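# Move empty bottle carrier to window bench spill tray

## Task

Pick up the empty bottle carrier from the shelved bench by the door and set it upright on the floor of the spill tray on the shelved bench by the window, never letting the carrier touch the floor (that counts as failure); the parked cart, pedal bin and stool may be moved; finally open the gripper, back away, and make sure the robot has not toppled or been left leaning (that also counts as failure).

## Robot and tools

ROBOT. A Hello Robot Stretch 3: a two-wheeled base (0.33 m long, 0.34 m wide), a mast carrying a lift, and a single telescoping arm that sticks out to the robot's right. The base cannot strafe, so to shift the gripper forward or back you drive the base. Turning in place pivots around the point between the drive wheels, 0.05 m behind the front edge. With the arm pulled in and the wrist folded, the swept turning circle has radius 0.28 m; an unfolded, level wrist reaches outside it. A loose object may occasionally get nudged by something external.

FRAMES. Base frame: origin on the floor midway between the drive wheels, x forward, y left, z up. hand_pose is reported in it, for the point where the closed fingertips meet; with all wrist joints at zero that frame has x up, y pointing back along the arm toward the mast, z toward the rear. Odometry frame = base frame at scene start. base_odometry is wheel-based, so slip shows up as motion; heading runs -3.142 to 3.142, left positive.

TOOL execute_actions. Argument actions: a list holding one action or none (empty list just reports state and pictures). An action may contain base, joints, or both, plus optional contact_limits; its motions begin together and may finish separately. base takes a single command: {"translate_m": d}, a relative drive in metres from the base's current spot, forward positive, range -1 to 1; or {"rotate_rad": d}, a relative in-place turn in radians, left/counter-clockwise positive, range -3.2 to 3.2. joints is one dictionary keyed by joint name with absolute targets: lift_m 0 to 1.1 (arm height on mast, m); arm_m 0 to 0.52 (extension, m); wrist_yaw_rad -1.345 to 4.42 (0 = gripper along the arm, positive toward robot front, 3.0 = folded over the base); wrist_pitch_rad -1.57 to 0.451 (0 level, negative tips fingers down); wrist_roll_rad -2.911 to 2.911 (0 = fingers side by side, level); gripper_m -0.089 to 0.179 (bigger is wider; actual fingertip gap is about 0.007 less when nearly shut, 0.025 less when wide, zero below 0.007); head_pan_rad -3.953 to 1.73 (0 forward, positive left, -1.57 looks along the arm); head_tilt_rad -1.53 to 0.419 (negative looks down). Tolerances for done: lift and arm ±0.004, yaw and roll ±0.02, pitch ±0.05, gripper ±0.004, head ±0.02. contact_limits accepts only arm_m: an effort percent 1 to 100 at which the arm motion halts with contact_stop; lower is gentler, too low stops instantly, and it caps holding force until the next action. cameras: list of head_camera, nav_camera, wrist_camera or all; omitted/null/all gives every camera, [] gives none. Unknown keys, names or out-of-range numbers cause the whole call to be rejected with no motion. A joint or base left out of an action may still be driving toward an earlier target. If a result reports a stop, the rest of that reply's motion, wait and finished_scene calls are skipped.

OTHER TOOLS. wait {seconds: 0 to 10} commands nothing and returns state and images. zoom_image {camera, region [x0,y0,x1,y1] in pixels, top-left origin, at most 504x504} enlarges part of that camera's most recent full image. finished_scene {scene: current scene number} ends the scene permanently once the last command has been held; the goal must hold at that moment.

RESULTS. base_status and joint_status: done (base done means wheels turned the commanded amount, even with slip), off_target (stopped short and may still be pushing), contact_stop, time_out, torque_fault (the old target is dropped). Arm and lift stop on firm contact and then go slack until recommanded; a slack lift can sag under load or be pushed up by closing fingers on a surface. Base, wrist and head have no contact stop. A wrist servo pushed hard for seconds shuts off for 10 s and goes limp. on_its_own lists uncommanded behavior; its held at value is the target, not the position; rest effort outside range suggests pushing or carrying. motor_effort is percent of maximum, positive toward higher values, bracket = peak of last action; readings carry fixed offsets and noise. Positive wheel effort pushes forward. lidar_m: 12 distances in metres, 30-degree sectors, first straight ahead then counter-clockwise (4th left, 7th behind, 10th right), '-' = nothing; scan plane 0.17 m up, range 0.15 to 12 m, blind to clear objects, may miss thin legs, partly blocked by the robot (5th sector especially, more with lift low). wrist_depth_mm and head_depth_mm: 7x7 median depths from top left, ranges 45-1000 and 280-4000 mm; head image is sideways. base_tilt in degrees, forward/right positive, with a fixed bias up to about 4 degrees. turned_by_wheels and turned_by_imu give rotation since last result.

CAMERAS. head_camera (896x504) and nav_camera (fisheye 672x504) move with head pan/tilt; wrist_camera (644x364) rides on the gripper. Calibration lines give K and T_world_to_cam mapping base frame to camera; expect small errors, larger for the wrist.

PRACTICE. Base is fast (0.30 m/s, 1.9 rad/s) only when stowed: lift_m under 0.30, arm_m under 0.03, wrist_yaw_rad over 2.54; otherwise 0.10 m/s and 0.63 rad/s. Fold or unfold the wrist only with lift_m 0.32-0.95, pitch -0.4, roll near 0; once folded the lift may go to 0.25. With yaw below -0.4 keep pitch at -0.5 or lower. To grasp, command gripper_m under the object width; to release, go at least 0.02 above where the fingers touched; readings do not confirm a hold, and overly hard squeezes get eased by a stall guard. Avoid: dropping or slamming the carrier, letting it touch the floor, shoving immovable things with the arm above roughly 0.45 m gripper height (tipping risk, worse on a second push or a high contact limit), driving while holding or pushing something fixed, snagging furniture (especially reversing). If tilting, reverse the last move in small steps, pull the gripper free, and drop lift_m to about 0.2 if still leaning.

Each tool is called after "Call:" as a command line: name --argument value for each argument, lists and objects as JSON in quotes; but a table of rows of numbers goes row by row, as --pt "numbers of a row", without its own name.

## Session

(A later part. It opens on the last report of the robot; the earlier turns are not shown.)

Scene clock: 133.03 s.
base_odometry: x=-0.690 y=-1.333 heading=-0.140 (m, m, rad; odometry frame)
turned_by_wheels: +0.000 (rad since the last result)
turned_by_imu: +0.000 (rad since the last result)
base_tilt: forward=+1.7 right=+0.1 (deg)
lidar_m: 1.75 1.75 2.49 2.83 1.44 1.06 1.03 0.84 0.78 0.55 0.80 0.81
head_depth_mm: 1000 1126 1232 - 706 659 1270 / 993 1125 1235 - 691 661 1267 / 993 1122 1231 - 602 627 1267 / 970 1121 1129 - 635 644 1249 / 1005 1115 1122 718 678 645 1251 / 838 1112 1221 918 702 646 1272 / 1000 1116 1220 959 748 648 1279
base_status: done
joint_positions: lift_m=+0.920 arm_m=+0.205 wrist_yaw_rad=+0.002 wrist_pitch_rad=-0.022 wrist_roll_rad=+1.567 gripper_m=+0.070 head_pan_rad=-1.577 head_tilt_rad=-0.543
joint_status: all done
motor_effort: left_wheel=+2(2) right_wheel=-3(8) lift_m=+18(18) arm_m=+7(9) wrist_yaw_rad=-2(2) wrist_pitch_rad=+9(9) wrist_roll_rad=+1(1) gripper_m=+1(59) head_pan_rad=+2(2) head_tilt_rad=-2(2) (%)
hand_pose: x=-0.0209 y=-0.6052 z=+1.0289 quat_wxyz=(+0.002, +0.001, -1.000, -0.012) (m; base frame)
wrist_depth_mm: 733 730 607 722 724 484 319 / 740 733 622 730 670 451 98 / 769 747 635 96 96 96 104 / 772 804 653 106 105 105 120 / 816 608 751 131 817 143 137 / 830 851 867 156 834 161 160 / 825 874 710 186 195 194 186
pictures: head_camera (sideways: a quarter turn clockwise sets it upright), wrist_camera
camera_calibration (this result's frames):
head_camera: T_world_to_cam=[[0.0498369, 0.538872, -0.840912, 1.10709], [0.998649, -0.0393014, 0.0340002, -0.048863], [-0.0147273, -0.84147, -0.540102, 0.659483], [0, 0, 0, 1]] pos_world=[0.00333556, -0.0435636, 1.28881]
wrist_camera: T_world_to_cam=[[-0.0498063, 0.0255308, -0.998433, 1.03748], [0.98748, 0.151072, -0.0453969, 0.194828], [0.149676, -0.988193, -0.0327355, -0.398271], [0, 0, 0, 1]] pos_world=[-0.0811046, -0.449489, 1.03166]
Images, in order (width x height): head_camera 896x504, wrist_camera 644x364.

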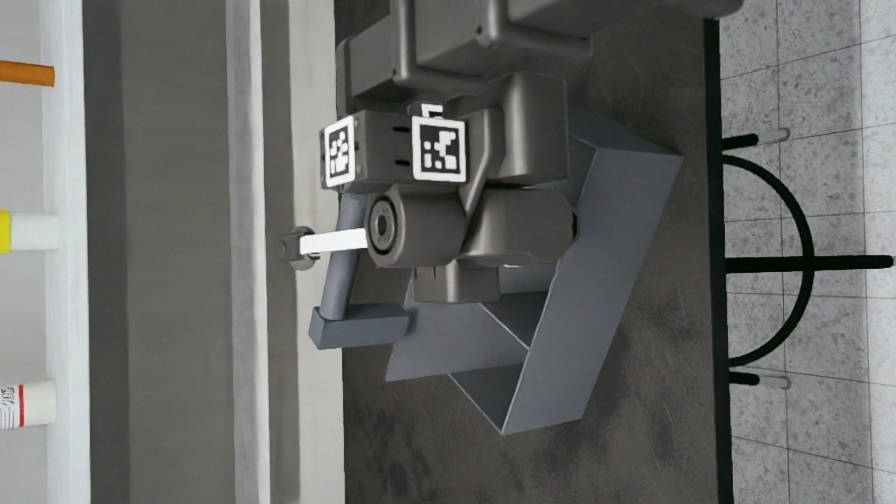

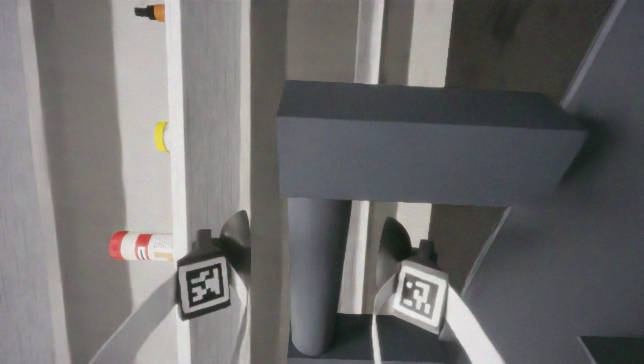

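Call:
execute_actions --actions '[{"base":{"translate_m":0.013},"joints":{"arm_m":0.211}}]' --cameras '[]'

Call:
execute_actions --actions '[{"joints":{"gripper_m":-0.02}}]' --cameras '["wrist_camera"]'

Call:
execute_actions --actions '[{"joints":{"lift_m":0.96}}]' --cameras '["head_camera","wrist_camera"]'

Scene clock: 142.20 s.
base_odometry: x=-0.677 y=-1.335 heading=-0.140 (m, m, rad; odometry frame)
turned_by_wheels: +0.000 (rad since the last result)
turned_by_imu: +0.000 (rad since the last result)
base_tilt: forward=+1.9 right=+0.2 (deg)
lidar_m: 1.74 1.74 2.47 2.84 1.45 1.08 1.04 0.85 0.78 0.55 0.80 0.80
head_depth_mm: 998 1125 1231 - 710 659 1264 / 996 1127 1230 - 693 660 1268 / 994 1119 1229 - 605 627 1244 / 969 1122 1186 - 641 645 1240 / 1006 1118 1135 725 681 646 1249 / 838 1116 1219 954 704 647 1267 / 1001 1118 1222 960 750 649 1277
base_status: done
joint_positions: lift_m=+0.920 arm_m=+0.211 wrist_yaw_rad=+0.002 wrist_pitch_rad=-0.022 wrist_roll_rad=+1.567 gripper_m=+0.070 head_pan_rad=-1.577 head_tilt_rad=-0.543
joint_status: all done
motor_effort: left_wheel=+3(5) right_wheel=-3(5) lift_m=+18(18) arm_m=+7(6) wrist_yaw_rad=-2(2) wrist_pitch_rad=+9(9) wrist_roll_rad=+1(1) gripper_m=+0(0) head_pan_rad=+2(2) head_tilt_rad=-3(2) (%)
hand_pose: x=-0.0209 y=-0.6112 z=+1.0289 quat_wxyz=(+0.002, +0.001, -1.000, -0.012) (m; base frame)
wrist_depth_mm: 727 702 610 713 713 449 319 / 742 724 622 87 87 88 93 / 761 759 640 95 94 94 106 / 774 805 654 114 779 129 122 / 803 788 727 132 810 144 139 / 837 840 820 158 697 163 162 / 828 841 706 180 186 196 181
pictures: none
No camera images: the call's "cameras" was empty. Leave "cameras" out to get every camera's image.

Scene clock: 143.60 s.
base_odometry: x=-0.677 y=-1.335 heading=-0.140 (m, m, rad; odometry frame)
turned_by_wheels: +0.000 (rad since the last result)
turned_by_imu: +0.000 (rad since the last result)
base_tilt: forward=+1.7 right=+0.2 (deg)
lidar_m: 1.74 1.74 2.47 2.83 1.46 1.08 1.04 0.85 0.78 0.55 0.80 0.80
head_depth_mm: 998 1125 1231 - 707 660 1267 / 997 1124 1234 - 687 661 1262 / 994 1121 1234 - 601 626 1241 / 969 1120 1194 - 635 645 1244 / 1001 1118 1129 724 682 644 1244 / 839 1118 1224 954 703 646 1269 / 1001 1114 1220 956 750 649 1272
base_status: not commanded
joint_positions: lift_m=+0.920 arm_m=+0.211 wrist_yaw_rad=+0.001 wrist_pitch_rad=-0.024 wrist_roll_rad=+1.570 gripper_m=-0.019 head_pan_rad=-1.577 head_tilt_rad=-0.543
joint_status: all done
motor_effort: left_wheel=+3(3) right_wheel=-3(3) lift_m=+18(19) arm_m=+6(7) wrist_yaw_rad=-1(2) wrist_pitch_rad=+9(10) wrist_roll_rad=-1(1) gripper_m=-21(95) head_pan_rad=+3(2) head_tilt_rad=-2(3) (%)
hand_pose: x=-0.0210 y=-0.6112 z=+1.0285 quat_wxyz=(+0.001, +0.001, -1.000, -0.012) (m; base frame)
wrist_depth_mm: 710 693 617 722 726 447 302 / 730 725 624 82 83 83 85 / 764 752 635 91 91 91 100 / 772 781 653 108 777 252 118 / 805 596 595 123 811 143 134 / 830 816 520 143 689 158 157 / 808 865 794 179 178 188 177
pictures: wrist_camera
camera_calibration (this result's frames):
wrist_camera: T_world_to_cam=[[-0.0465106, 0.0271634, -0.998548, 1.03838], [0.987711, 0.150567, -0.04191, 0.191948], [0.14921, -0.988227, -0.0338325, -0.403073], [0, 0, 0, 1]] pos_world=[-0.0811512, -0.455434, 1.03128]
Images, in order (width x height): wrist_camera 644x364.

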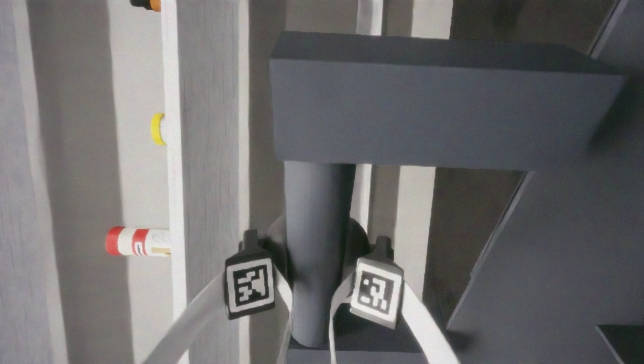

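Scene clock: 144.77 s.
base_odometry: x=-0.677 y=-1.335 heading=-0.140 (m, m, rad; odometry frame)
turned_by_wheels: +0.000 (rad since the last result)
turned_by_imu: +0.000 (rad since the last result)
base_tilt: forward=+1.7 right=+0.1 (deg)
lidar_m: 1.74 1.74 2.47 2.84 1.45 1.07 1.04 0.85 0.78 0.55 0.79 0.80
head_depth_mm: 1000 1124 - - 741 659 1268 / 996 1121 - - 652 659 1269 / 994 1124 - - 590 626 1241 / 966 1119 1201 - 611 645 1241 / 992 1120 675 701 649 644 1249 / 838 1119 1220 920 690 647 1276 / 1001 1118 1222 958 749 649 1275
base_status: not commanded
joint_positions: lift_m=+0.960 arm_m=+0.211 wrist_yaw_rad=+0.001 wrist_pitch_rad=-0.049 wrist_roll_rad=+1.572 gripper_m=-0.016 head_pan_rad=-1.577 head_tilt_rad=-0.543
joint_status: all done
motor_effort: left_wheel=+2(2) right_wheel=-3(4) lift_m=+29(31) arm_m=+6(6) wrist_yaw_rad=-1(2) wrist_pitch_rad=+19(20) wrist_roll_rad=-1(2) gripper_m=-21(23) head_pan_rad=+3(2) head_tilt_rad=-2(3) (%)
hand_pose: x=-0.0210 y=-0.6103 z=+1.0614 quat_wxyz=(+0.000, +0.001, -1.000, -0.025) (m; base frame)
wrist_depth_mm: 703 717 534 718 727 483 334 / 708 732 551 83 84 84 85 / 739 744 564 92 92 91 95 / 767 766 572 109 755 476 117 / 779 777 499 124 806 142 133 / 805 818 483 143 751 161 154 / 801 858 755 177 179 186 177
pictures: head_camera (sideways: a quarter turn clockwise sets it upright), wrist_camera
camera_calibration (this result's frames):
head_camera: T_world_to_cam=[[0.0498367, 0.538872, -0.840912, 1.10709], [0.998649, -0.039301, 0.0340001, -0.048863], [-0.014727, -0.84147, -0.540103, 0.659483], [0, 0, 0, 1]] pos_world=[0.00333558, -0.0435636, 1.28881]
wrist_camera: T_world_to_cam=[[-0.0447336, 0.0522462, -0.997632, 1.08562], [0.987791, 0.151485, -0.036359, 0.187872], [0.149227, -0.987078, -0.0583847, -0.374359], [0, 0, 0, 1]] pos_world=[-0.0811498, -0.454701, 1.06802]
Images, in order (width x height): head_camera 896x504, wrist_camera 644x364.

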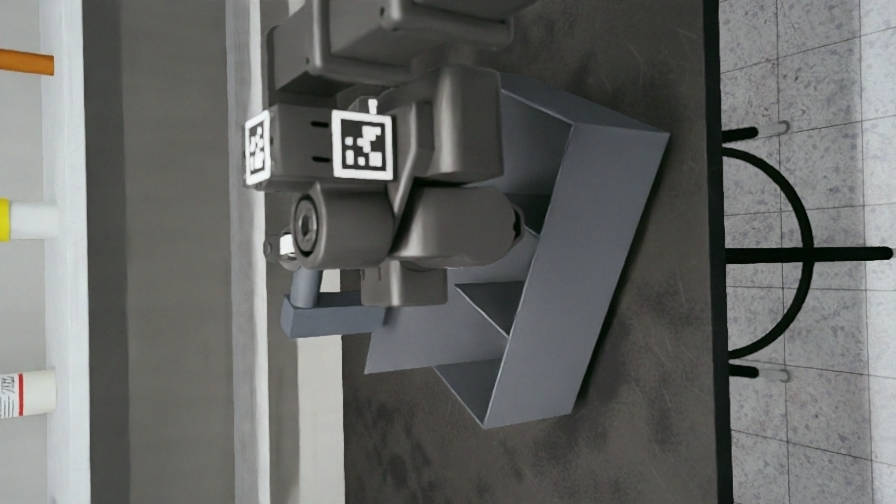

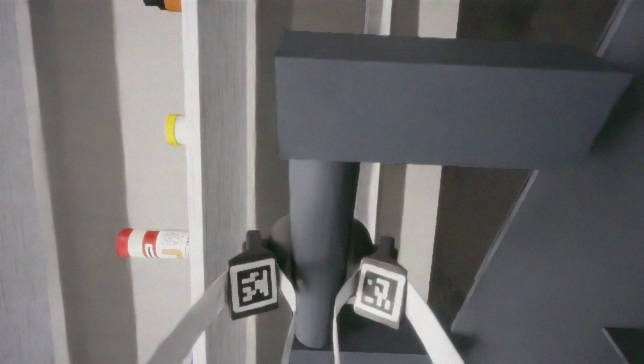

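Call:
execute_actions --actions '[{"base":{"rotate_rad":1.545},"joints":{"lift_m":1.07,"arm_m":0.02,"wrist_yaw_rad":0.5,"head_pan_rad":-0.3,"head_tilt_rad":-0.6}}]' --cameras '["nav_camera","wrist_camera"]'

Call:
execute_actions --actions '[{"base":{"translate_m":1.0}}]' --cameras '[]'

Call:
execute_actions --actions '[{"base":{"translate_m":1.0},"joints":{"head_pan_rad":0.0,"head_tilt_rad":-0.5}}]'

Scene clock: 167.97 s.
base_odometry: x=-0.677 y=-1.335 heading=+1.405 (m, m, rad; odometry frame)
turned_by_wheels: +1.545 (rad since the last result)
turned_by_imu: +1.534 (rad since the last result)
base_tilt: forward=+1.7 right=+0.3 (deg)
lidar_m: 2.84 1.51 1.09 1.04 1.71 1.14 0.55 0.80 0.80 2.00 1.74 2.38
head_depth_mm: 2998 3121 2759 2149 1716 1445 1238 / 3428 3387 2863 2161 1724 1442 1237 / 3484 3808 2887 2163 1733 1440 1233 / 3369 3632 2891 2171 1735 1441 1238 / 3171 3533 2920 2176 1726 1449 1244 / 3059 3436 2896 2167 1737 1447 1240 / 2956 3314 2921 2185 1739 1449 1244
base_status: done
joint_positions: lift_m=+1.070 arm_m=+0.020 wrist_yaw_rad=+0.499 wrist_pitch_rad=-0.050 wrist_roll_rad=+1.572 gripper_m=-0.016 head_pan_rad=-0.307 head_tilt_rad=-0.592
joint_status: all done
motor_effort: left_wheel=-3(6) right_wheel=+4(12) lift_m=+30(30) arm_m=-5(5) wrist_yaw_rad=+1(6) wrist_pitch_rad=+19(19) wrist_roll_rad=-1(1) gripper_m=-22(21) head_pan_rad=+3(29) head_tilt_rad=-4(8) (%)
hand_pose: x=+0.1006 y=-0.3889 z=+1.1711 quat_wxyz=(+0.006, +0.247, -0.969, -0.025) (m; base frame)
wrist_depth_mm: - - - - - - - / - - - 83 84 84 85 / - - - 92 92 91 95 / - - - 109 - - 117 / - - - 123 - 143 134 / - - - 144 - 161 155 / - - - 177 178 186 178
pictures: nav_camera (sideways: a quarter turn counterclockwise sets it upright), wrist_camera
camera_calibration (this result's frames):
nav_camera: T_world_to_cam=[[0.515554, -0.218616, 0.828499, -1.04131], [-0.30526, -0.950326, -0.0608071, 0.13149], [0.800638, -0.221558, -0.556679, 0.673476], [0, 0, 0, 1]] pos_world=[0.0377792, 0.0465259, 1.24563]
wrist_camera: T_world_to_cam=[[-0.0648089, 0.0255423, -0.997571, 1.1805], [0.795435, 0.604958, -0.0361871, 0.233713], [0.602564, -0.795848, -0.0595239, -0.13747], [0, 0, 0, 1]] pos_world=[-0.0265622, -0.280944, 1.1779]
Images, in order (width x height): nav_camera 672x504, wrist_camera 644x364.

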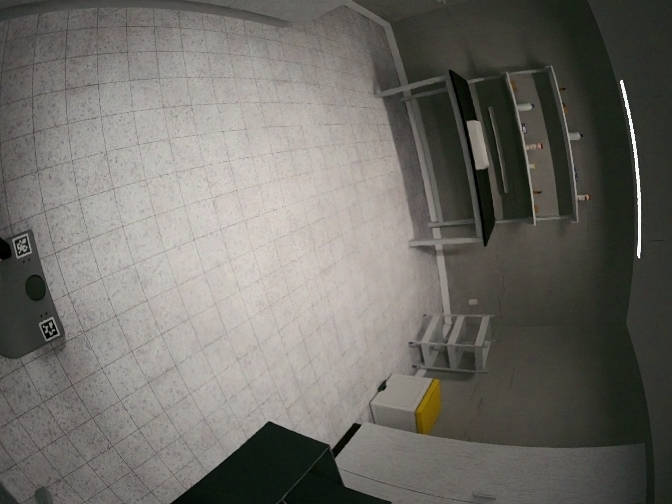

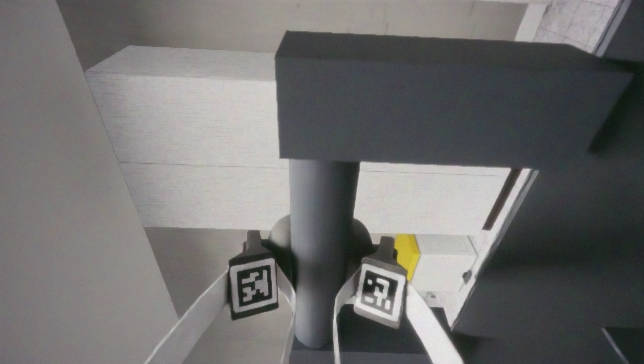

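Scene clock: 179.13 s.
base_odometry: x=-0.512 y=-0.348 heading=+1.405 (m, m, rad; odometry frame)
turned_by_wheels: +0.000 (rad since the last result)
turned_by_imu: +0.000 (rad since the last result)
base_tilt: forward=+1.8 right=+0.1 (deg)
lidar_m: 2.43 1.88 1.11 1.06 1.09 1.48 1.54 1.58 1.72 1.65 1.80 1.94
head_depth_mm: 2671 2964 2743 2168 1725 1435 1241 / 2561 2879 2865 2167 1732 1435 1236 / 2488 2738 2903 2168 1729 1435 1242 / 2390 2044 2781 2157 1735 1436 1238 / 2280 2050 2713 2155 1731 1451 1241 / 2214 1918 2627 2175 1729 1443 1239 / 2141 1859 2565 2187 1741 1447 1249
base_status: done
joint_positions: lift_m=+1.070 arm_m=+0.020 wrist_yaw_rad=+0.499 wrist_pitch_rad=-0.050 wrist_roll_rad=+1.572 gripper_m=-0.016 head_pan_rad=-0.307 head_tilt_rad=-0.592
joint_status: not commanded
motor_effort: left_wheel=-3(3) right_wheel=+5(10) lift_m=+30(30) arm_m=-5(4) wrist_yaw_rad=+0(0) wrist_pitch_rad=+19(19) wrist_roll_rad=-1(1) gripper_m=-22(22) head_pan_rad=+2(2) head_tilt_rad=-3(3) (%)
hand_pose: x=+0.1006 y=-0.3889 z=+1.1711 quat_wxyz=(+0.006, +0.247, -0.969, -0.025) (m; base frame)
wrist_depth_mm: - - - - - - - / - - - 83 84 84 85 / - - - 92 92 91 95 / - - - 109 - - 118 / - - - 123 - 142 134 / - - - 143 - 161 155 / - - - 177 178 186 178
pictures: none
No camera images: the call's "cameras" was empty. Leave "cameras" out to get every camera's image.

Scene clock: 190.30 s.
base_odometry: x=-0.346 y=+0.638 heading=+1.405 (m, m, rad; odometry frame)
turned_by_wheels: +0.000 (rad since the last result)
turned_by_imu: +0.000 (rad since the last result)
base_tilt: forward=+1.8 right=+0.2 (deg)
lidar_m: 1.43 1.02 1.77 1.37 1.13 1.51 2.77 2.52 1.75 1.67 1.65 1.07
head_depth_mm: 1317 1480 1426 996 1821 1531 1298 / 1310 1433 1431 999 1822 1530 1293 / 1286 1433 1436 966 1822 1536 1296 / 1313 1441 1435 911 1808 1532 1293 / 1302 1425 1443 907 1781 1538 1298 / 1281 1420 1451 904 1786 1548 1299 / 1294 1414 1448 900 1780 1547 1300
base_status: done
joint_positions: lift_m=+1.070 arm_m=+0.020 wrist_yaw_rad=+0.499 wrist_pitch_rad=-0.050 wrist_roll_rad=+1.572 gripper_m=-0.016 head_pan_rad=-0.007 head_tilt_rad=-0.507
joint_status: all done
motor_effort: left_wheel=-4(5) right_wheel=+5(10) lift_m=+30(30) arm_m=-5(5) wrist_yaw_rad=+0(0) wrist_pitch_rad=+19(19) wrist_roll_rad=-1(2) gripper_m=-21(21) head_pan_rad=+2(17) head_tilt_rad=+3(11) (%)
hand_pose: x=+0.1006 y=-0.3889 z=+1.1711 quat_wxyz=(+0.006, +0.247, -0.969, -0.025) (m; base frame)
wrist_depth_mm: - - - - - - - / - - - 83 84 84 85 / - - - 92 92 91 95 / - - - 109 - - 118 / - - - 123 - 143 134 / - - - 143 - 160 155 / - - - 177 178 186 177
pictures: head_camera (sideways: a quarter turn clockwise sets it upright), nav_camera (sideways: a quarter turn counterclockwise sets it upright), wrist_camera
camera_calibration (this result's frames):
head_camera: T_world_to_cam=[[-0.50785, 0.0502428, -0.859979, 1.13535], [0.0392068, 0.998611, 0.0351891, -0.0445599], [0.860553, -0.0158462, -0.509115, 0.613826], [0, 0, 0, 1]] pos_world=[0.0501065, -0.00281848, 1.29046]
nav_camera: T_world_to_cam=[[0.484491, -0.0560666, 0.872998, -1.09914], [-0.00575725, -0.998127, -0.0609076, 0.129801], [0.874777, 0.0244832, -0.483907, 0.57834], [0, 0, 0, 1]] pos_world=[0.027355, 0.0537729, 1.24732]
wrist_camera: T_world_to_cam=[[-0.0648082, 0.0255425, -0.997571, 1.1805], [0.795435, 0.604958, -0.0361864, 0.233712], [0.602564, -0.795847, -0.0595236, -0.13747], [0, 0, 0, 1]] pos_world=[-0.0265622, -0.280944, 1.1779]
Images, in order (width x height): head_camera 896x504, nav_camera 672x504, wrist_camera 644x364.

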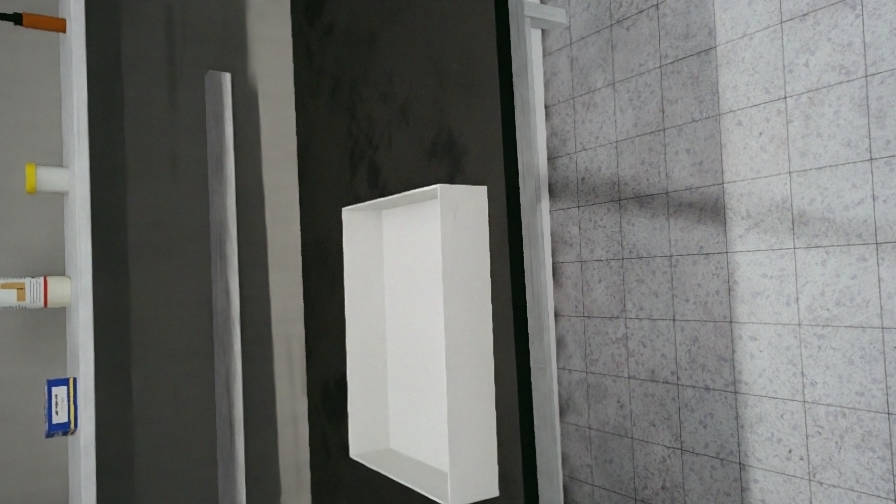

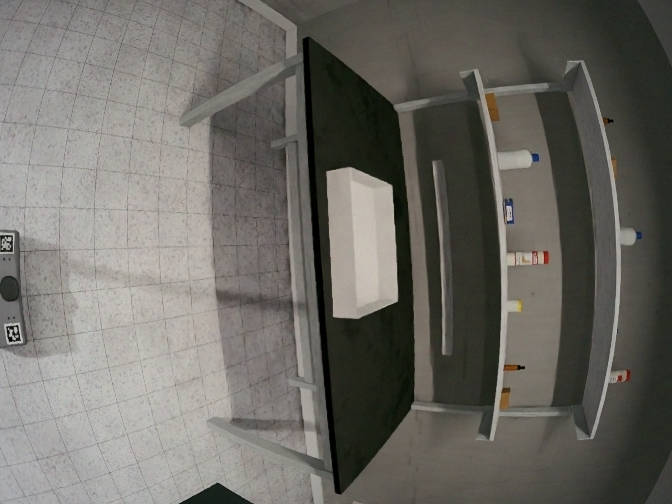

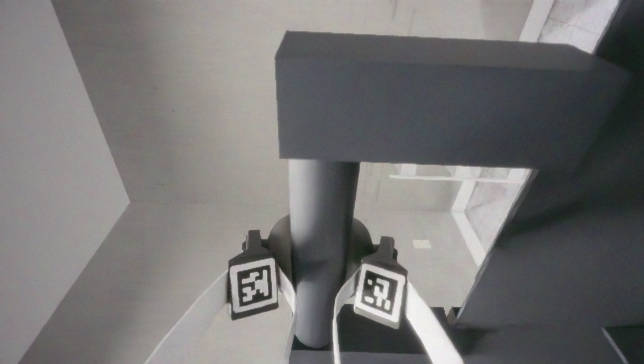

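Call:
execute_actions --actions '[{"base":{"translate_m":0.2}}]' --cameras '[]'

Call:
execute_actions --actions '[{"base":{"rotate_rad":1.555},"joints":{"arm_m":0.42,"head_pan_rad":-1.45,"head_tilt_rad":-0.6}}]'

Scene clock: 203.57 s.
base_odometry: x=-0.313 y=+0.835 heading=+1.404 (m, m, rad; odometry frame)
turned_by_wheels: +0.000 (rad since the last result)
turned_by_imu: -0.001 (rad since the last result)
base_tilt: forward=+1.9 right=+0.1 (deg)
lidar_m: 1.23 1.27 0.88 1.70 1.34 1.52 2.71 2.36 1.74 1.60 0.93 1.29
head_depth_mm: 1145 1281 1361 1002 796 1534 1292 / 1134 1259 1351 1000 772 1530 1296 / 1116 1248 1352 962 726 1536 1293 / 1111 1248 1354 978 729 1499 1296 / 977 1235 1342 972 728 1496 1297 / 1112 1231 1340 964 729 1504 1301 / 1109 1227 1327 965 732 1465 1305
base_status: done
joint_positions: lift_m=+1.070 arm_m=+0.020 wrist_yaw_rad=+0.499 wrist_pitch_rad=-0.050 wrist_roll_rad=+1.572 gripper_m=-0.016 head_pan_rad=-0.007 head_tilt_rad=-0.507
joint_status: not commanded
motor_effort: left_wheel=-4(4) right_wheel=+4(10) lift_m=+30(30) arm_m=-4(5) wrist_yaw_rad=+0(0) wrist_pitch_rad=+19(19) wrist_roll_rad=-1(2) gripper_m=-22(21) head_pan_rad=+2(3) head_tilt_rad=+3(2) (%)
hand_pose: x=+0.1006 y=-0.3889 z=+1.1711 quat_wxyz=(+0.006, +0.247, -0.969, -0.025) (m; base frame)
wrist_depth_mm: - - - - - - - / - - - 83 84 84 85 / - - - 92 92 91 95 / - - - 109 - - 117 / - - - 123 - 142 134 / - - - 143 - 161 155 / - - - 177 179 187 178
pictures: none
No camera images: the call's "cameras" was empty. Leave "cameras" out to get every camera's image.

Scene clock: 207.70 s.
base_odometry: x=-0.313 y=+0.835 heading=+2.959 (m, m, rad; odometry frame)
turned_by_wheels: +1.555 (rad since the last result)
turned_by_imu: +1.544 (rad since the last result)
base_tilt: forward=+1.8 right=+0.3 (deg)
lidar_m: 1.70 1.21 1.47 2.75 2.71 1.75 1.60 0.93 0.97 1.23 1.25 0.88
head_depth_mm: - 1239 1164 878 769 1437 1241 / - 1195 1072 872 769 1439 1237 / 1130 732 704 876 795 1441 1240 / 819 748 712 878 801 1447 1240 / 817 745 716 880 805 1444 1239 / 1181 1248 739 882 807 1443 1242 / 1181 1320 1180 853 809 1450 1243
base_status: done
joint_positions: lift_m=+1.070 arm_m=+0.420 wrist_yaw_rad=+0.501 wrist_pitch_rad=-0.050 wrist_roll_rad=+1.572 gripper_m=-0.016 head_pan_rad=-1.443 head_tilt_rad=-0.593
joint_status: all done
motor_effort: left_wheel=-3(7) right_wheel=+4(10) lift_m=+30(30) arm_m=+6(7) wrist_yaw_rad=-1(1) wrist_pitch_rad=+19(19) wrist_roll_rad=-1(1) gripper_m=-22(21) head_pan_rad=-2(28) head_tilt_rad=-4(10) (%)
hand_pose: x=+0.1009 y=-0.7880 z=+1.1711 quat_wxyz=(+0.006, +0.248, -0.968, -0.025) (m; base frame)
wrist_depth_mm: 613 630 628 517 557 612 453 / 623 678 681 83 84 84 85 / 611 763 760 93 92 91 95 / 627 841 831 109 846 654 118 / 633 933 635 123 972 142 134 / 630 933 - 143 977 161 155 / 648 - - 177 179 186 178
pictures: head_camera (sideways: a quarter turn clockwise sets it upright), nav_camera (sideways: a quarter turn counterclockwise sets it upright), wrist_camera
camera_calibration (this result's frames):
head_camera: T_world_to_cam=[[-0.0275474, 0.5811, -0.813366, 1.07165], [0.995196, 0.0924181, 0.0323213, -0.0466542], [0.0939516, -0.808568, -0.580854, 0.711838], [0, 0, 0, 1]] pos_world=[0.00907274, -0.0428517, 1.28662]
nav_camera: T_world_to_cam=[[0.0187913, -0.559924, 0.828331, -1.03806], [-0.990518, -0.123196, -0.0608059, 0.135669], [0.136094, -0.819334, -0.55693, 0.677856], [0, 0, 0, 1]] pos_world=[0.0616367, -0.00912975, 1.24562]
wrist_camera: T_world_to_cam=[[-0.0648445, 0.0254497, -0.997571, 1.19064], [0.79457, 0.606093, -0.0361864, 0.475841], [0.6037, -0.794986, -0.0595234, -0.454672], [0, 0, 0, 1]] pos_world=[-0.0263971, -0.680164, 1.1779]
Images, in order (width x height): head_camera 896x504, nav_camera 672x504, wrist_camera 644x364.

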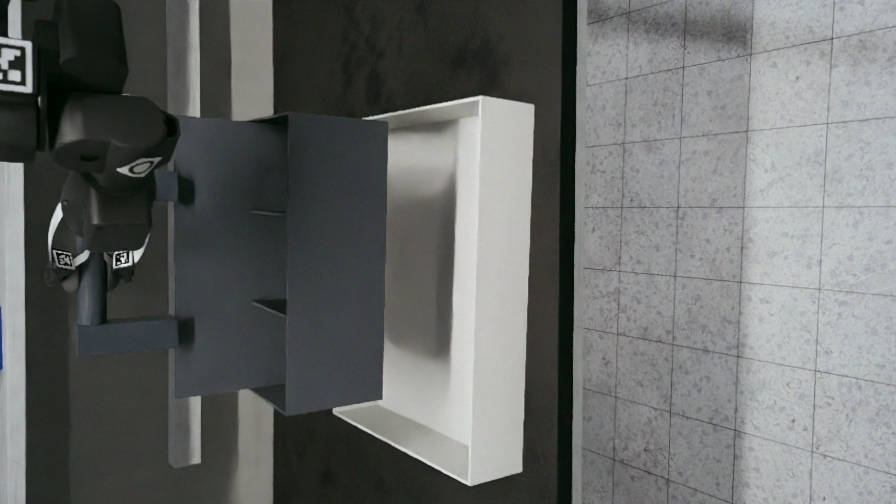

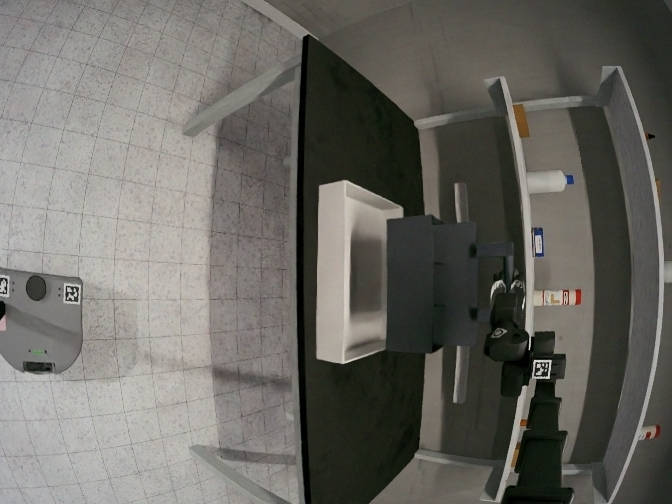

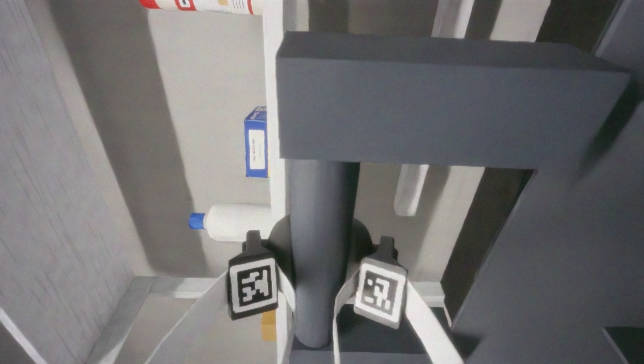

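Call:
execute_actions --actions '[{"base":{"translate_m":0.027},"joints":{"arm_m":0.39,"lift_m":1.03}}]' --cameras '[]'

Call:
execute_actions --actions '[{"joints":{"lift_m":0.955}}]' --cameras '["head_camera","wrist_camera"]'

Scene clock: 221.03 s.
base_odometry: x=-0.340 y=+0.840 heading=+2.959 (m, m, rad; odometry frame)
turned_by_wheels: +0.000 (rad since the last result)
turned_by_imu: -0.001 (rad since the last result)
base_tilt: forward=+1.8 right=+0.1 (deg)
lidar_m: 1.68 1.18 1.44 2.74 2.73 1.78 1.63 0.95 1.30 1.23 1.25 0.86
head_depth_mm: - 1314 1168 878 771 1434 1233 / - - 1069 832 746 1439 1235 / 1154 - 731 723 748 1438 1239 / 1162 716 735 731 797 1443 1245 / 1175 695 738 738 804 1445 1237 / 1181 1247 758 839 805 1452 1243 / 1187 1313 1183 887 807 1444 1243
base_status: done
joint_positions: lift_m=+1.030 arm_m=+0.390 wrist_yaw_rad=+0.501 wrist_pitch_rad=-0.051 wrist_roll_rad=+1.572 gripper_m=-0.016 head_pan_rad=-1.443 head_tilt_rad=-0.593
joint_status: all done
motor_effort: left_wheel=-4(5) right_wheel=+5(11) lift_m=+20(26) arm_m=-5(5) wrist_yaw_rad=-1(1) wrist_pitch_rad=+20(20) wrist_roll_rad=-2(2) gripper_m=-21(22) head_pan_rad=-2(2) head_tilt_rad=-3(3) (%)
hand_pose: x=+0.1009 y=-0.7587 z=+1.1315 quat_wxyz=(+0.006, +0.248, -0.968, -0.025) (m; base frame)
wrist_depth_mm: 646 660 507 632 575 597 411 / 679 718 543 83 84 84 85 / 688 794 557 92 92 91 95 / 683 872 613 109 871 571 117 / 689 978 996 123 - 143 134 / 689 956 - 143 897 161 155 / 706 - - 177 178 186 178
pictures: none
No camera images: the call's "cameras" was empty. Leave "cameras" out to get every camera's image.

Scene clock: 222.53 s.
base_odometry: x=-0.340 y=+0.840 heading=+2.959 (m, m, rad; odometry frame)
turned_by_wheels: +0.000 (rad since the last result)
turned_by_imu: +0.000 (rad since the last result)
base_tilt: forward=+1.8 right=+0.2 (deg)
lidar_m: 1.67 1.18 1.44 2.76 2.72 1.78 1.63 0.95 1.30 1.23 1.26 0.86
head_depth_mm: 1149 - 1114 878 769 1444 1233 / 1156 - 1072 830 747 1440 1235 / 1160 1216 792 730 749 1437 1237 / 1166 1203 799 737 798 1447 1244 / 1170 1209 796 743 800 1446 1236 / 1180 1268 1129 760 805 1455 1239 / 1186 1315 1190 887 805 1450 1243
base_status: not commanded
joint_positions: lift_m=+0.955 arm_m=+0.390 wrist_yaw_rad=+0.501 wrist_pitch_rad=-0.051 wrist_roll_rad=+1.572 gripper_m=-0.016 head_pan_rad=-1.443 head_tilt_rad=-0.593
joint_status: all done
motor_effort: left_wheel=-4(4) right_wheel=+5(5) lift_m=+20(19) arm_m=-5(5) wrist_yaw_rad=-1(1) wrist_pitch_rad=+20(19) wrist_roll_rad=-2(1) gripper_m=-22(21) head_pan_rad=-2(2) head_tilt_rad=-2(2) (%)
hand_pose: x=+0.1009 y=-0.7587 z=+1.0565 quat_wxyz=(+0.006, +0.248, -0.968, -0.025) (m; base frame)
wrist_depth_mm: 652 638 571 635 636 466 325 / 711 709 579 83 84 84 85 / 764 778 590 92 92 91 95 / 778 836 610 109 822 462 118 / 784 995 612 123 908 142 134 / 803 - 946 143 734 161 155 / 787 - 832 177 179 186 177
pictures: head_camera (sideways: a quarter turn clockwise sets it upright), wrist_camera
camera_calibration (this result's frames):
head_camera: T_world_to_cam=[[-0.0275475, 0.5811, -0.813366, 1.07165], [0.995196, 0.0924182, 0.0323213, -0.0466542], [0.0939517, -0.808568, -0.580854, 0.711838], [0, 0, 0, 1]] pos_world=[0.00907275, -0.0428517, 1.28662]
wrist_camera: T_world_to_cam=[[-0.0651651, 0.0260353, -0.997535, 1.07598], [0.794559, 0.606114, -0.0360861, 0.453892], [0.60368, -0.794952, -0.0601841, -0.437517], [0, 0, 0, 1]] pos_world=[-0.026407, -0.650929, 1.06338]
Images, in order (width x height): head_camera 896x504, wrist_camera 644x364.

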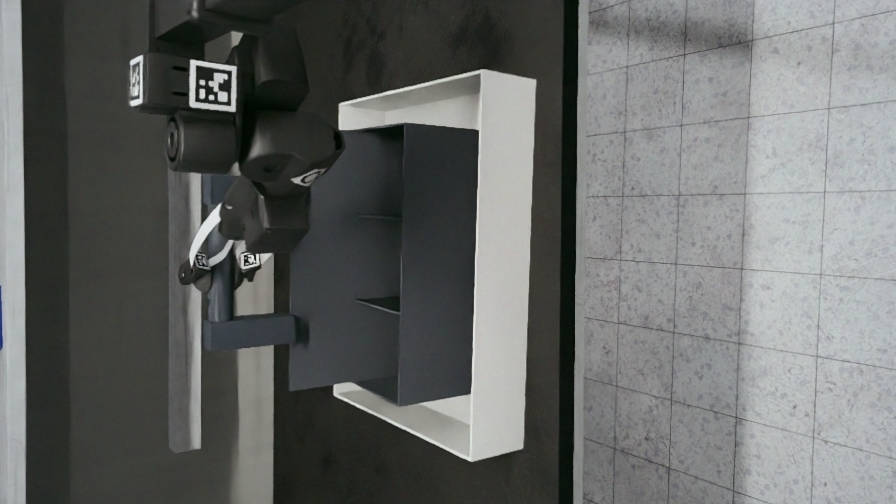

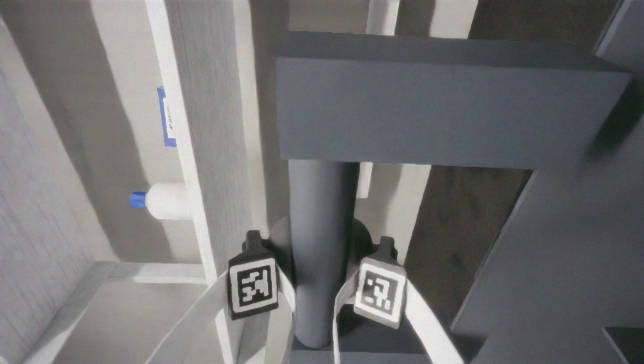

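Call:
execute_actions --actions '[{"joints":{"lift_m":0.935}}]' --cameras '[]'

Scene clock: 226.13 s.
base_odometry: x=-0.340 y=+0.840 heading=+2.959 (m, m, rad; odometry frame)
turned_by_wheels: +0.000 (rad since the last result)
turned_by_imu: +0.000 (rad since the last result)
base_tilt: forward=+1.7 right=+0.2 (deg)
lidar_m: 1.68 1.18 1.43 2.76 2.72 1.78 1.63 0.96 1.31 1.23 1.26 0.86
head_depth_mm: 1151 1219 1067 880 770 1440 1235 / 1157 1228 1023 829 747 1435 1236 / 1159 1202 797 744 749 1439 1235 / 1167 1199 806 750 799 1443 1240 / 1172 1209 808 759 802 1441 1240 / 1178 1269 1181 780 804 1447 1240 / 1181 1319 1185 887 805 1442 1243
base_status: not commanded
joint_positions: lift_m=+0.935 arm_m=+0.390 wrist_yaw_rad=+0.501 wrist_pitch_rad=-0.048 wrist_roll_rad=+1.572 gripper_m=-0.016 head_pan_rad=-1.443 head_tilt_rad=-0.593
joint_status: all done
motor_effort: left_wheel=-4(3) right_wheel=+5(5) lift_m=+20(20) arm_m=-4(5) wrist_yaw_rad=-1(2) wrist_pitch_rad=+18(20) wrist_roll_rad=-2(1) gripper_m=-21(22) head_pan_rad=-2(2) head_tilt_rad=-3(3) (%)
hand_pose: x=+0.1010 y=-0.7588 z=+1.0373 quat_wxyz=(+0.006, +0.248, -0.969, -0.024) (m; base frame)
wrist_depth_mm: 647 387 637 633 638 445 180 / 704 672 654 84 85 85 87 / 755 753 652 93 92 92 102 / 852 831 670 111 774 316 120 / 830 997 591 124 865 144 136 / 799 - 603 144 679 163 157 / 784 - 772 177 179 188 180
pictures: none
No camera images: the call's "cameras" was empty. Leave "cameras" out to get every camera's image.

Touching. A bit lower, then release.

Call:
execute_actions --actions '[{"joints":{"lift_m":0.927}}]' --cameras '[]'

Call:
execute_actions --actions '[{"joints":{"gripper_m":0.07}}]' --cameras '["wrist_camera"]'

Scene clock: 230.73 s.
base_odometry: x=-0.340 y=+0.840 heading=+2.959 (m, m, rad; odometry frame)
turned_by_wheels: +0.000 (rad since the last result)
turned_by_imu: +0.000 (rad since the last result)
base_tilt: forward=+1.8 right=+0.2 (deg)
lidar_m: 1.67 1.18 1.43 2.76 2.72 1.78 1.63 0.95 1.30 1.23 1.25 0.86
head_depth_mm: 1148 1220 1065 879 769 1436 1234 / 1161 1225 1004 832 746 1438 1236 / 1162 1214 801 751 748 1440 1234 / 1160 1235 809 761 798 1441 1238 / 1176 1243 812 763 801 1440 1240 / 1175 1269 1184 785 805 1446 1240 / 1180 1316 1186 886 808 1448 1244
base_status: not commanded
joint_positions: lift_m=+0.927 arm_m=+0.390 wrist_yaw_rad=+0.501 wrist_pitch_rad=-0.035 wrist_roll_rad=+1.573 gripper_m=-0.016 head_pan_rad=-1.443 head_tilt_rad=-0.593
joint_status: all done
motor_effort: left_wheel=-3(3) right_wheel=+5(5) lift_m=+19(19) arm_m=-4(4) wrist_yaw_rad=-2(1) wrist_pitch_rad=+14(18) wrist_roll_rad=-2(2) gripper_m=-20(21) head_pan_rad=-2(2) head_tilt_rad=-2(2) (%)
hand_pose: x=+0.1012 y=-0.7592 z=+1.0326 quat_wxyz=(+0.004, +0.248, -0.969, -0.018) (m; base frame)
wrist_depth_mm: 651 393 633 630 629 442 102 / 728 682 643 84 85 86 88 / 762 762 660 93 93 93 106 / 829 866 685 111 863 252 121 / 806 - 591 124 863 145 138 / 802 - 595 144 680 159 160 / 777 - 796 175 178 189 178
pictures: none
No camera images: the call's "cameras" was empty. Leave "cameras" out to get every camera's image.

Scene clock: 232.10 s.
base_odometry: x=-0.340 y=+0.840 heading=+2.959 (m, m, rad; odometry frame)
turned_by_wheels: +0.000 (rad since the last result)
turned_by_imu: +0.000 (rad since the last result)
base_tilt: forward=+1.7 right=+0.2 (deg)
lidar_m: 1.67 1.19 1.44 2.75 2.72 1.78 1.63 0.96 1.30 1.23 1.25 0.86
head_depth_mm: 1149 1222 1068 876 769 1441 1236 / 1158 1223 1005 830 748 1436 1238 / 1159 1216 804 755 747 1444 1240 / 1166 1222 810 760 798 1442 1238 / 1174 1208 815 770 800 1452 1240 / 1180 1269 1182 781 804 1449 1237 / 1185 1314 1188 888 807 1446 1244
base_status: not commanded
joint_positions: lift_m=+0.927 arm_m=+0.390 wrist_yaw_rad=+0.501 wrist_pitch_rad=-0.024 wrist_roll_rad=+1.573 gripper_m=+0.070 head_pan_rad=-1.443 head_tilt_rad=-0.593
joint_status: all done
motor_effort: left_wheel=-4(4) right_wheel=+5(6) lift_m=+19(19) arm_m=-4(4) wrist_yaw_rad=-1(1) wrist_pitch_rad=+9(14) wrist_roll_rad=-2(2) gripper_m=+1(81) head_pan_rad=-2(2) head_tilt_rad=-1(2) (%)
hand_pose: x=+0.1014 y=-0.7595 z=+1.0355 quat_wxyz=(+0.003, +0.248, -0.969, -0.012) (m; base frame)
wrist_depth_mm: 667 641 587 639 642 458 189 / 726 710 607 87 88 88 89 / 787 782 626 95 95 95 105 / 784 865 642 114 864 444 122 / 783 - 936 131 789 148 139 / 792 - 898 194 704 164 161 / 775 - - 179 181 192 185
pictures: wrist_camera
camera_calibration (this result's frames):
wrist_camera: T_world_to_cam=[[-0.0515396, 0.00242303, -0.998668, 1.03698], [0.79512, 0.60516, -0.0395666, 0.456097], [0.604258, -0.7961, -0.0331163, -0.468633], [0, 0, 0, 1]] pos_world=[-0.0260304, -0.651603, 1.03813]
Images, in order (width x height): wrist_camera 644x364.

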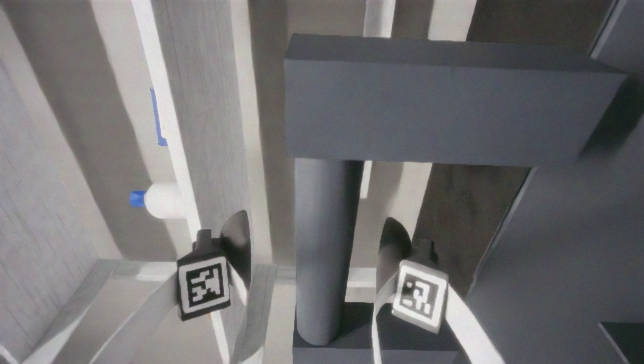

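Call:
execute_actions --actions '[{"joints":{"arm_m":0.02,"lift_m":0.922}}]' --cameras '["head_camera"]'

Scene clock: 240.00 s.
base_odometry: x=-0.340 y=+0.840 heading=+2.959 (m, m, rad; odometry frame)
turned_by_wheels: +0.000 (rad since the last result)
turned_by_imu: -0.001 (rad since the last result)
base_tilt: forward=+1.8 right=+0.3 (deg)
lidar_m: 1.67 1.19 1.44 2.75 2.72 1.78 1.63 0.95 1.30 1.23 1.25 0.85
head_depth_mm: 1151 1239 1168 879 757 - - / 1154 1249 1171 829 - - - / 1160 1228 805 753 748 - 1191 / 1165 1207 825 762 - - 1239 / 1172 1208 809 774 801 1412 1239 / 1179 1267 1180 776 802 1452 1242 / 1179 1312 1184 890 806 1449 1239
base_status: not commanded
joint_positions: lift_m=+0.922 arm_m=+0.020 wrist_yaw_rad=+0.501 wrist_pitch_rad=-0.022 wrist_roll_rad=+1.573 gripper_m=+0.070 head_pan_rad=-1.443 head_tilt_rad=-0.593
joint_status: all done
motor_effort: left_wheel=-3(3) right_wheel=+5(5) lift_m=+18(19) arm_m=-5(3) wrist_yaw_rad=-1(1) wrist_pitch_rad=+9(9) wrist_roll_rad=-2(2) gripper_m=+1(1) head_pan_rad=-2(2) head_tilt_rad=-3(3) (%)
hand_pose: x=+0.1014 y=-0.3896 z=+1.0309 quat_wxyz=(+0.002, +0.248, -0.969, -0.011) (m; base frame)
wrist_depth_mm: 780 - 972 968 440 338 283 / 853 - - - 474 364 304 / - - - - 516 362 314 / - - - - 910 389 346 / - - - - 782 427 - / - - - - - 458 - / - - - - - 571 -
pictures: head_camera (sideways: a quarter turn clockwise sets it upright)
camera_calibration (this result's frames):
head_camera: T_world_to_cam=[[-0.0275477, 0.581101, -0.813365, 1.07164], [0.995196, 0.0924182, 0.0323212, -0.0466541], [0.0939517, -0.808567, -0.580855, 0.71184], [0, 0, 0, 1]] pos_world=[0.00907275, -0.0428517, 1.28662]
Images, in order (width x height): head_camera 896x504.

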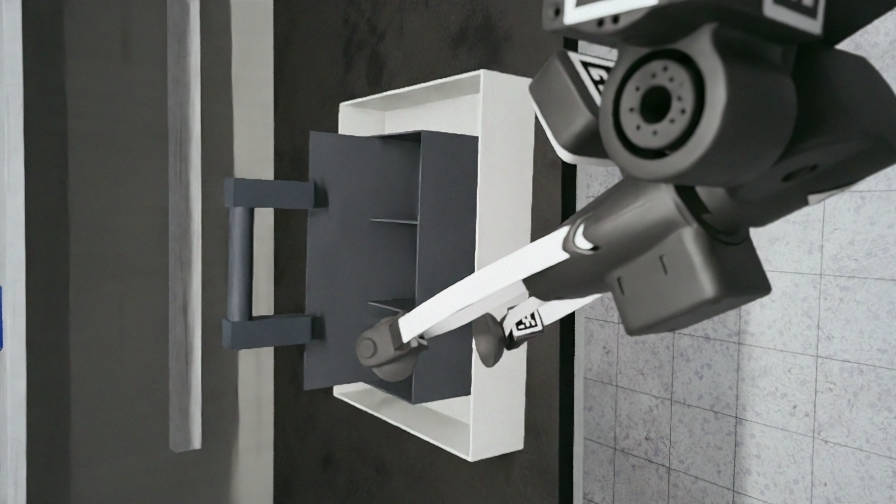

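Call:
finished_scene --scene 1

The scene is finished: the task was done.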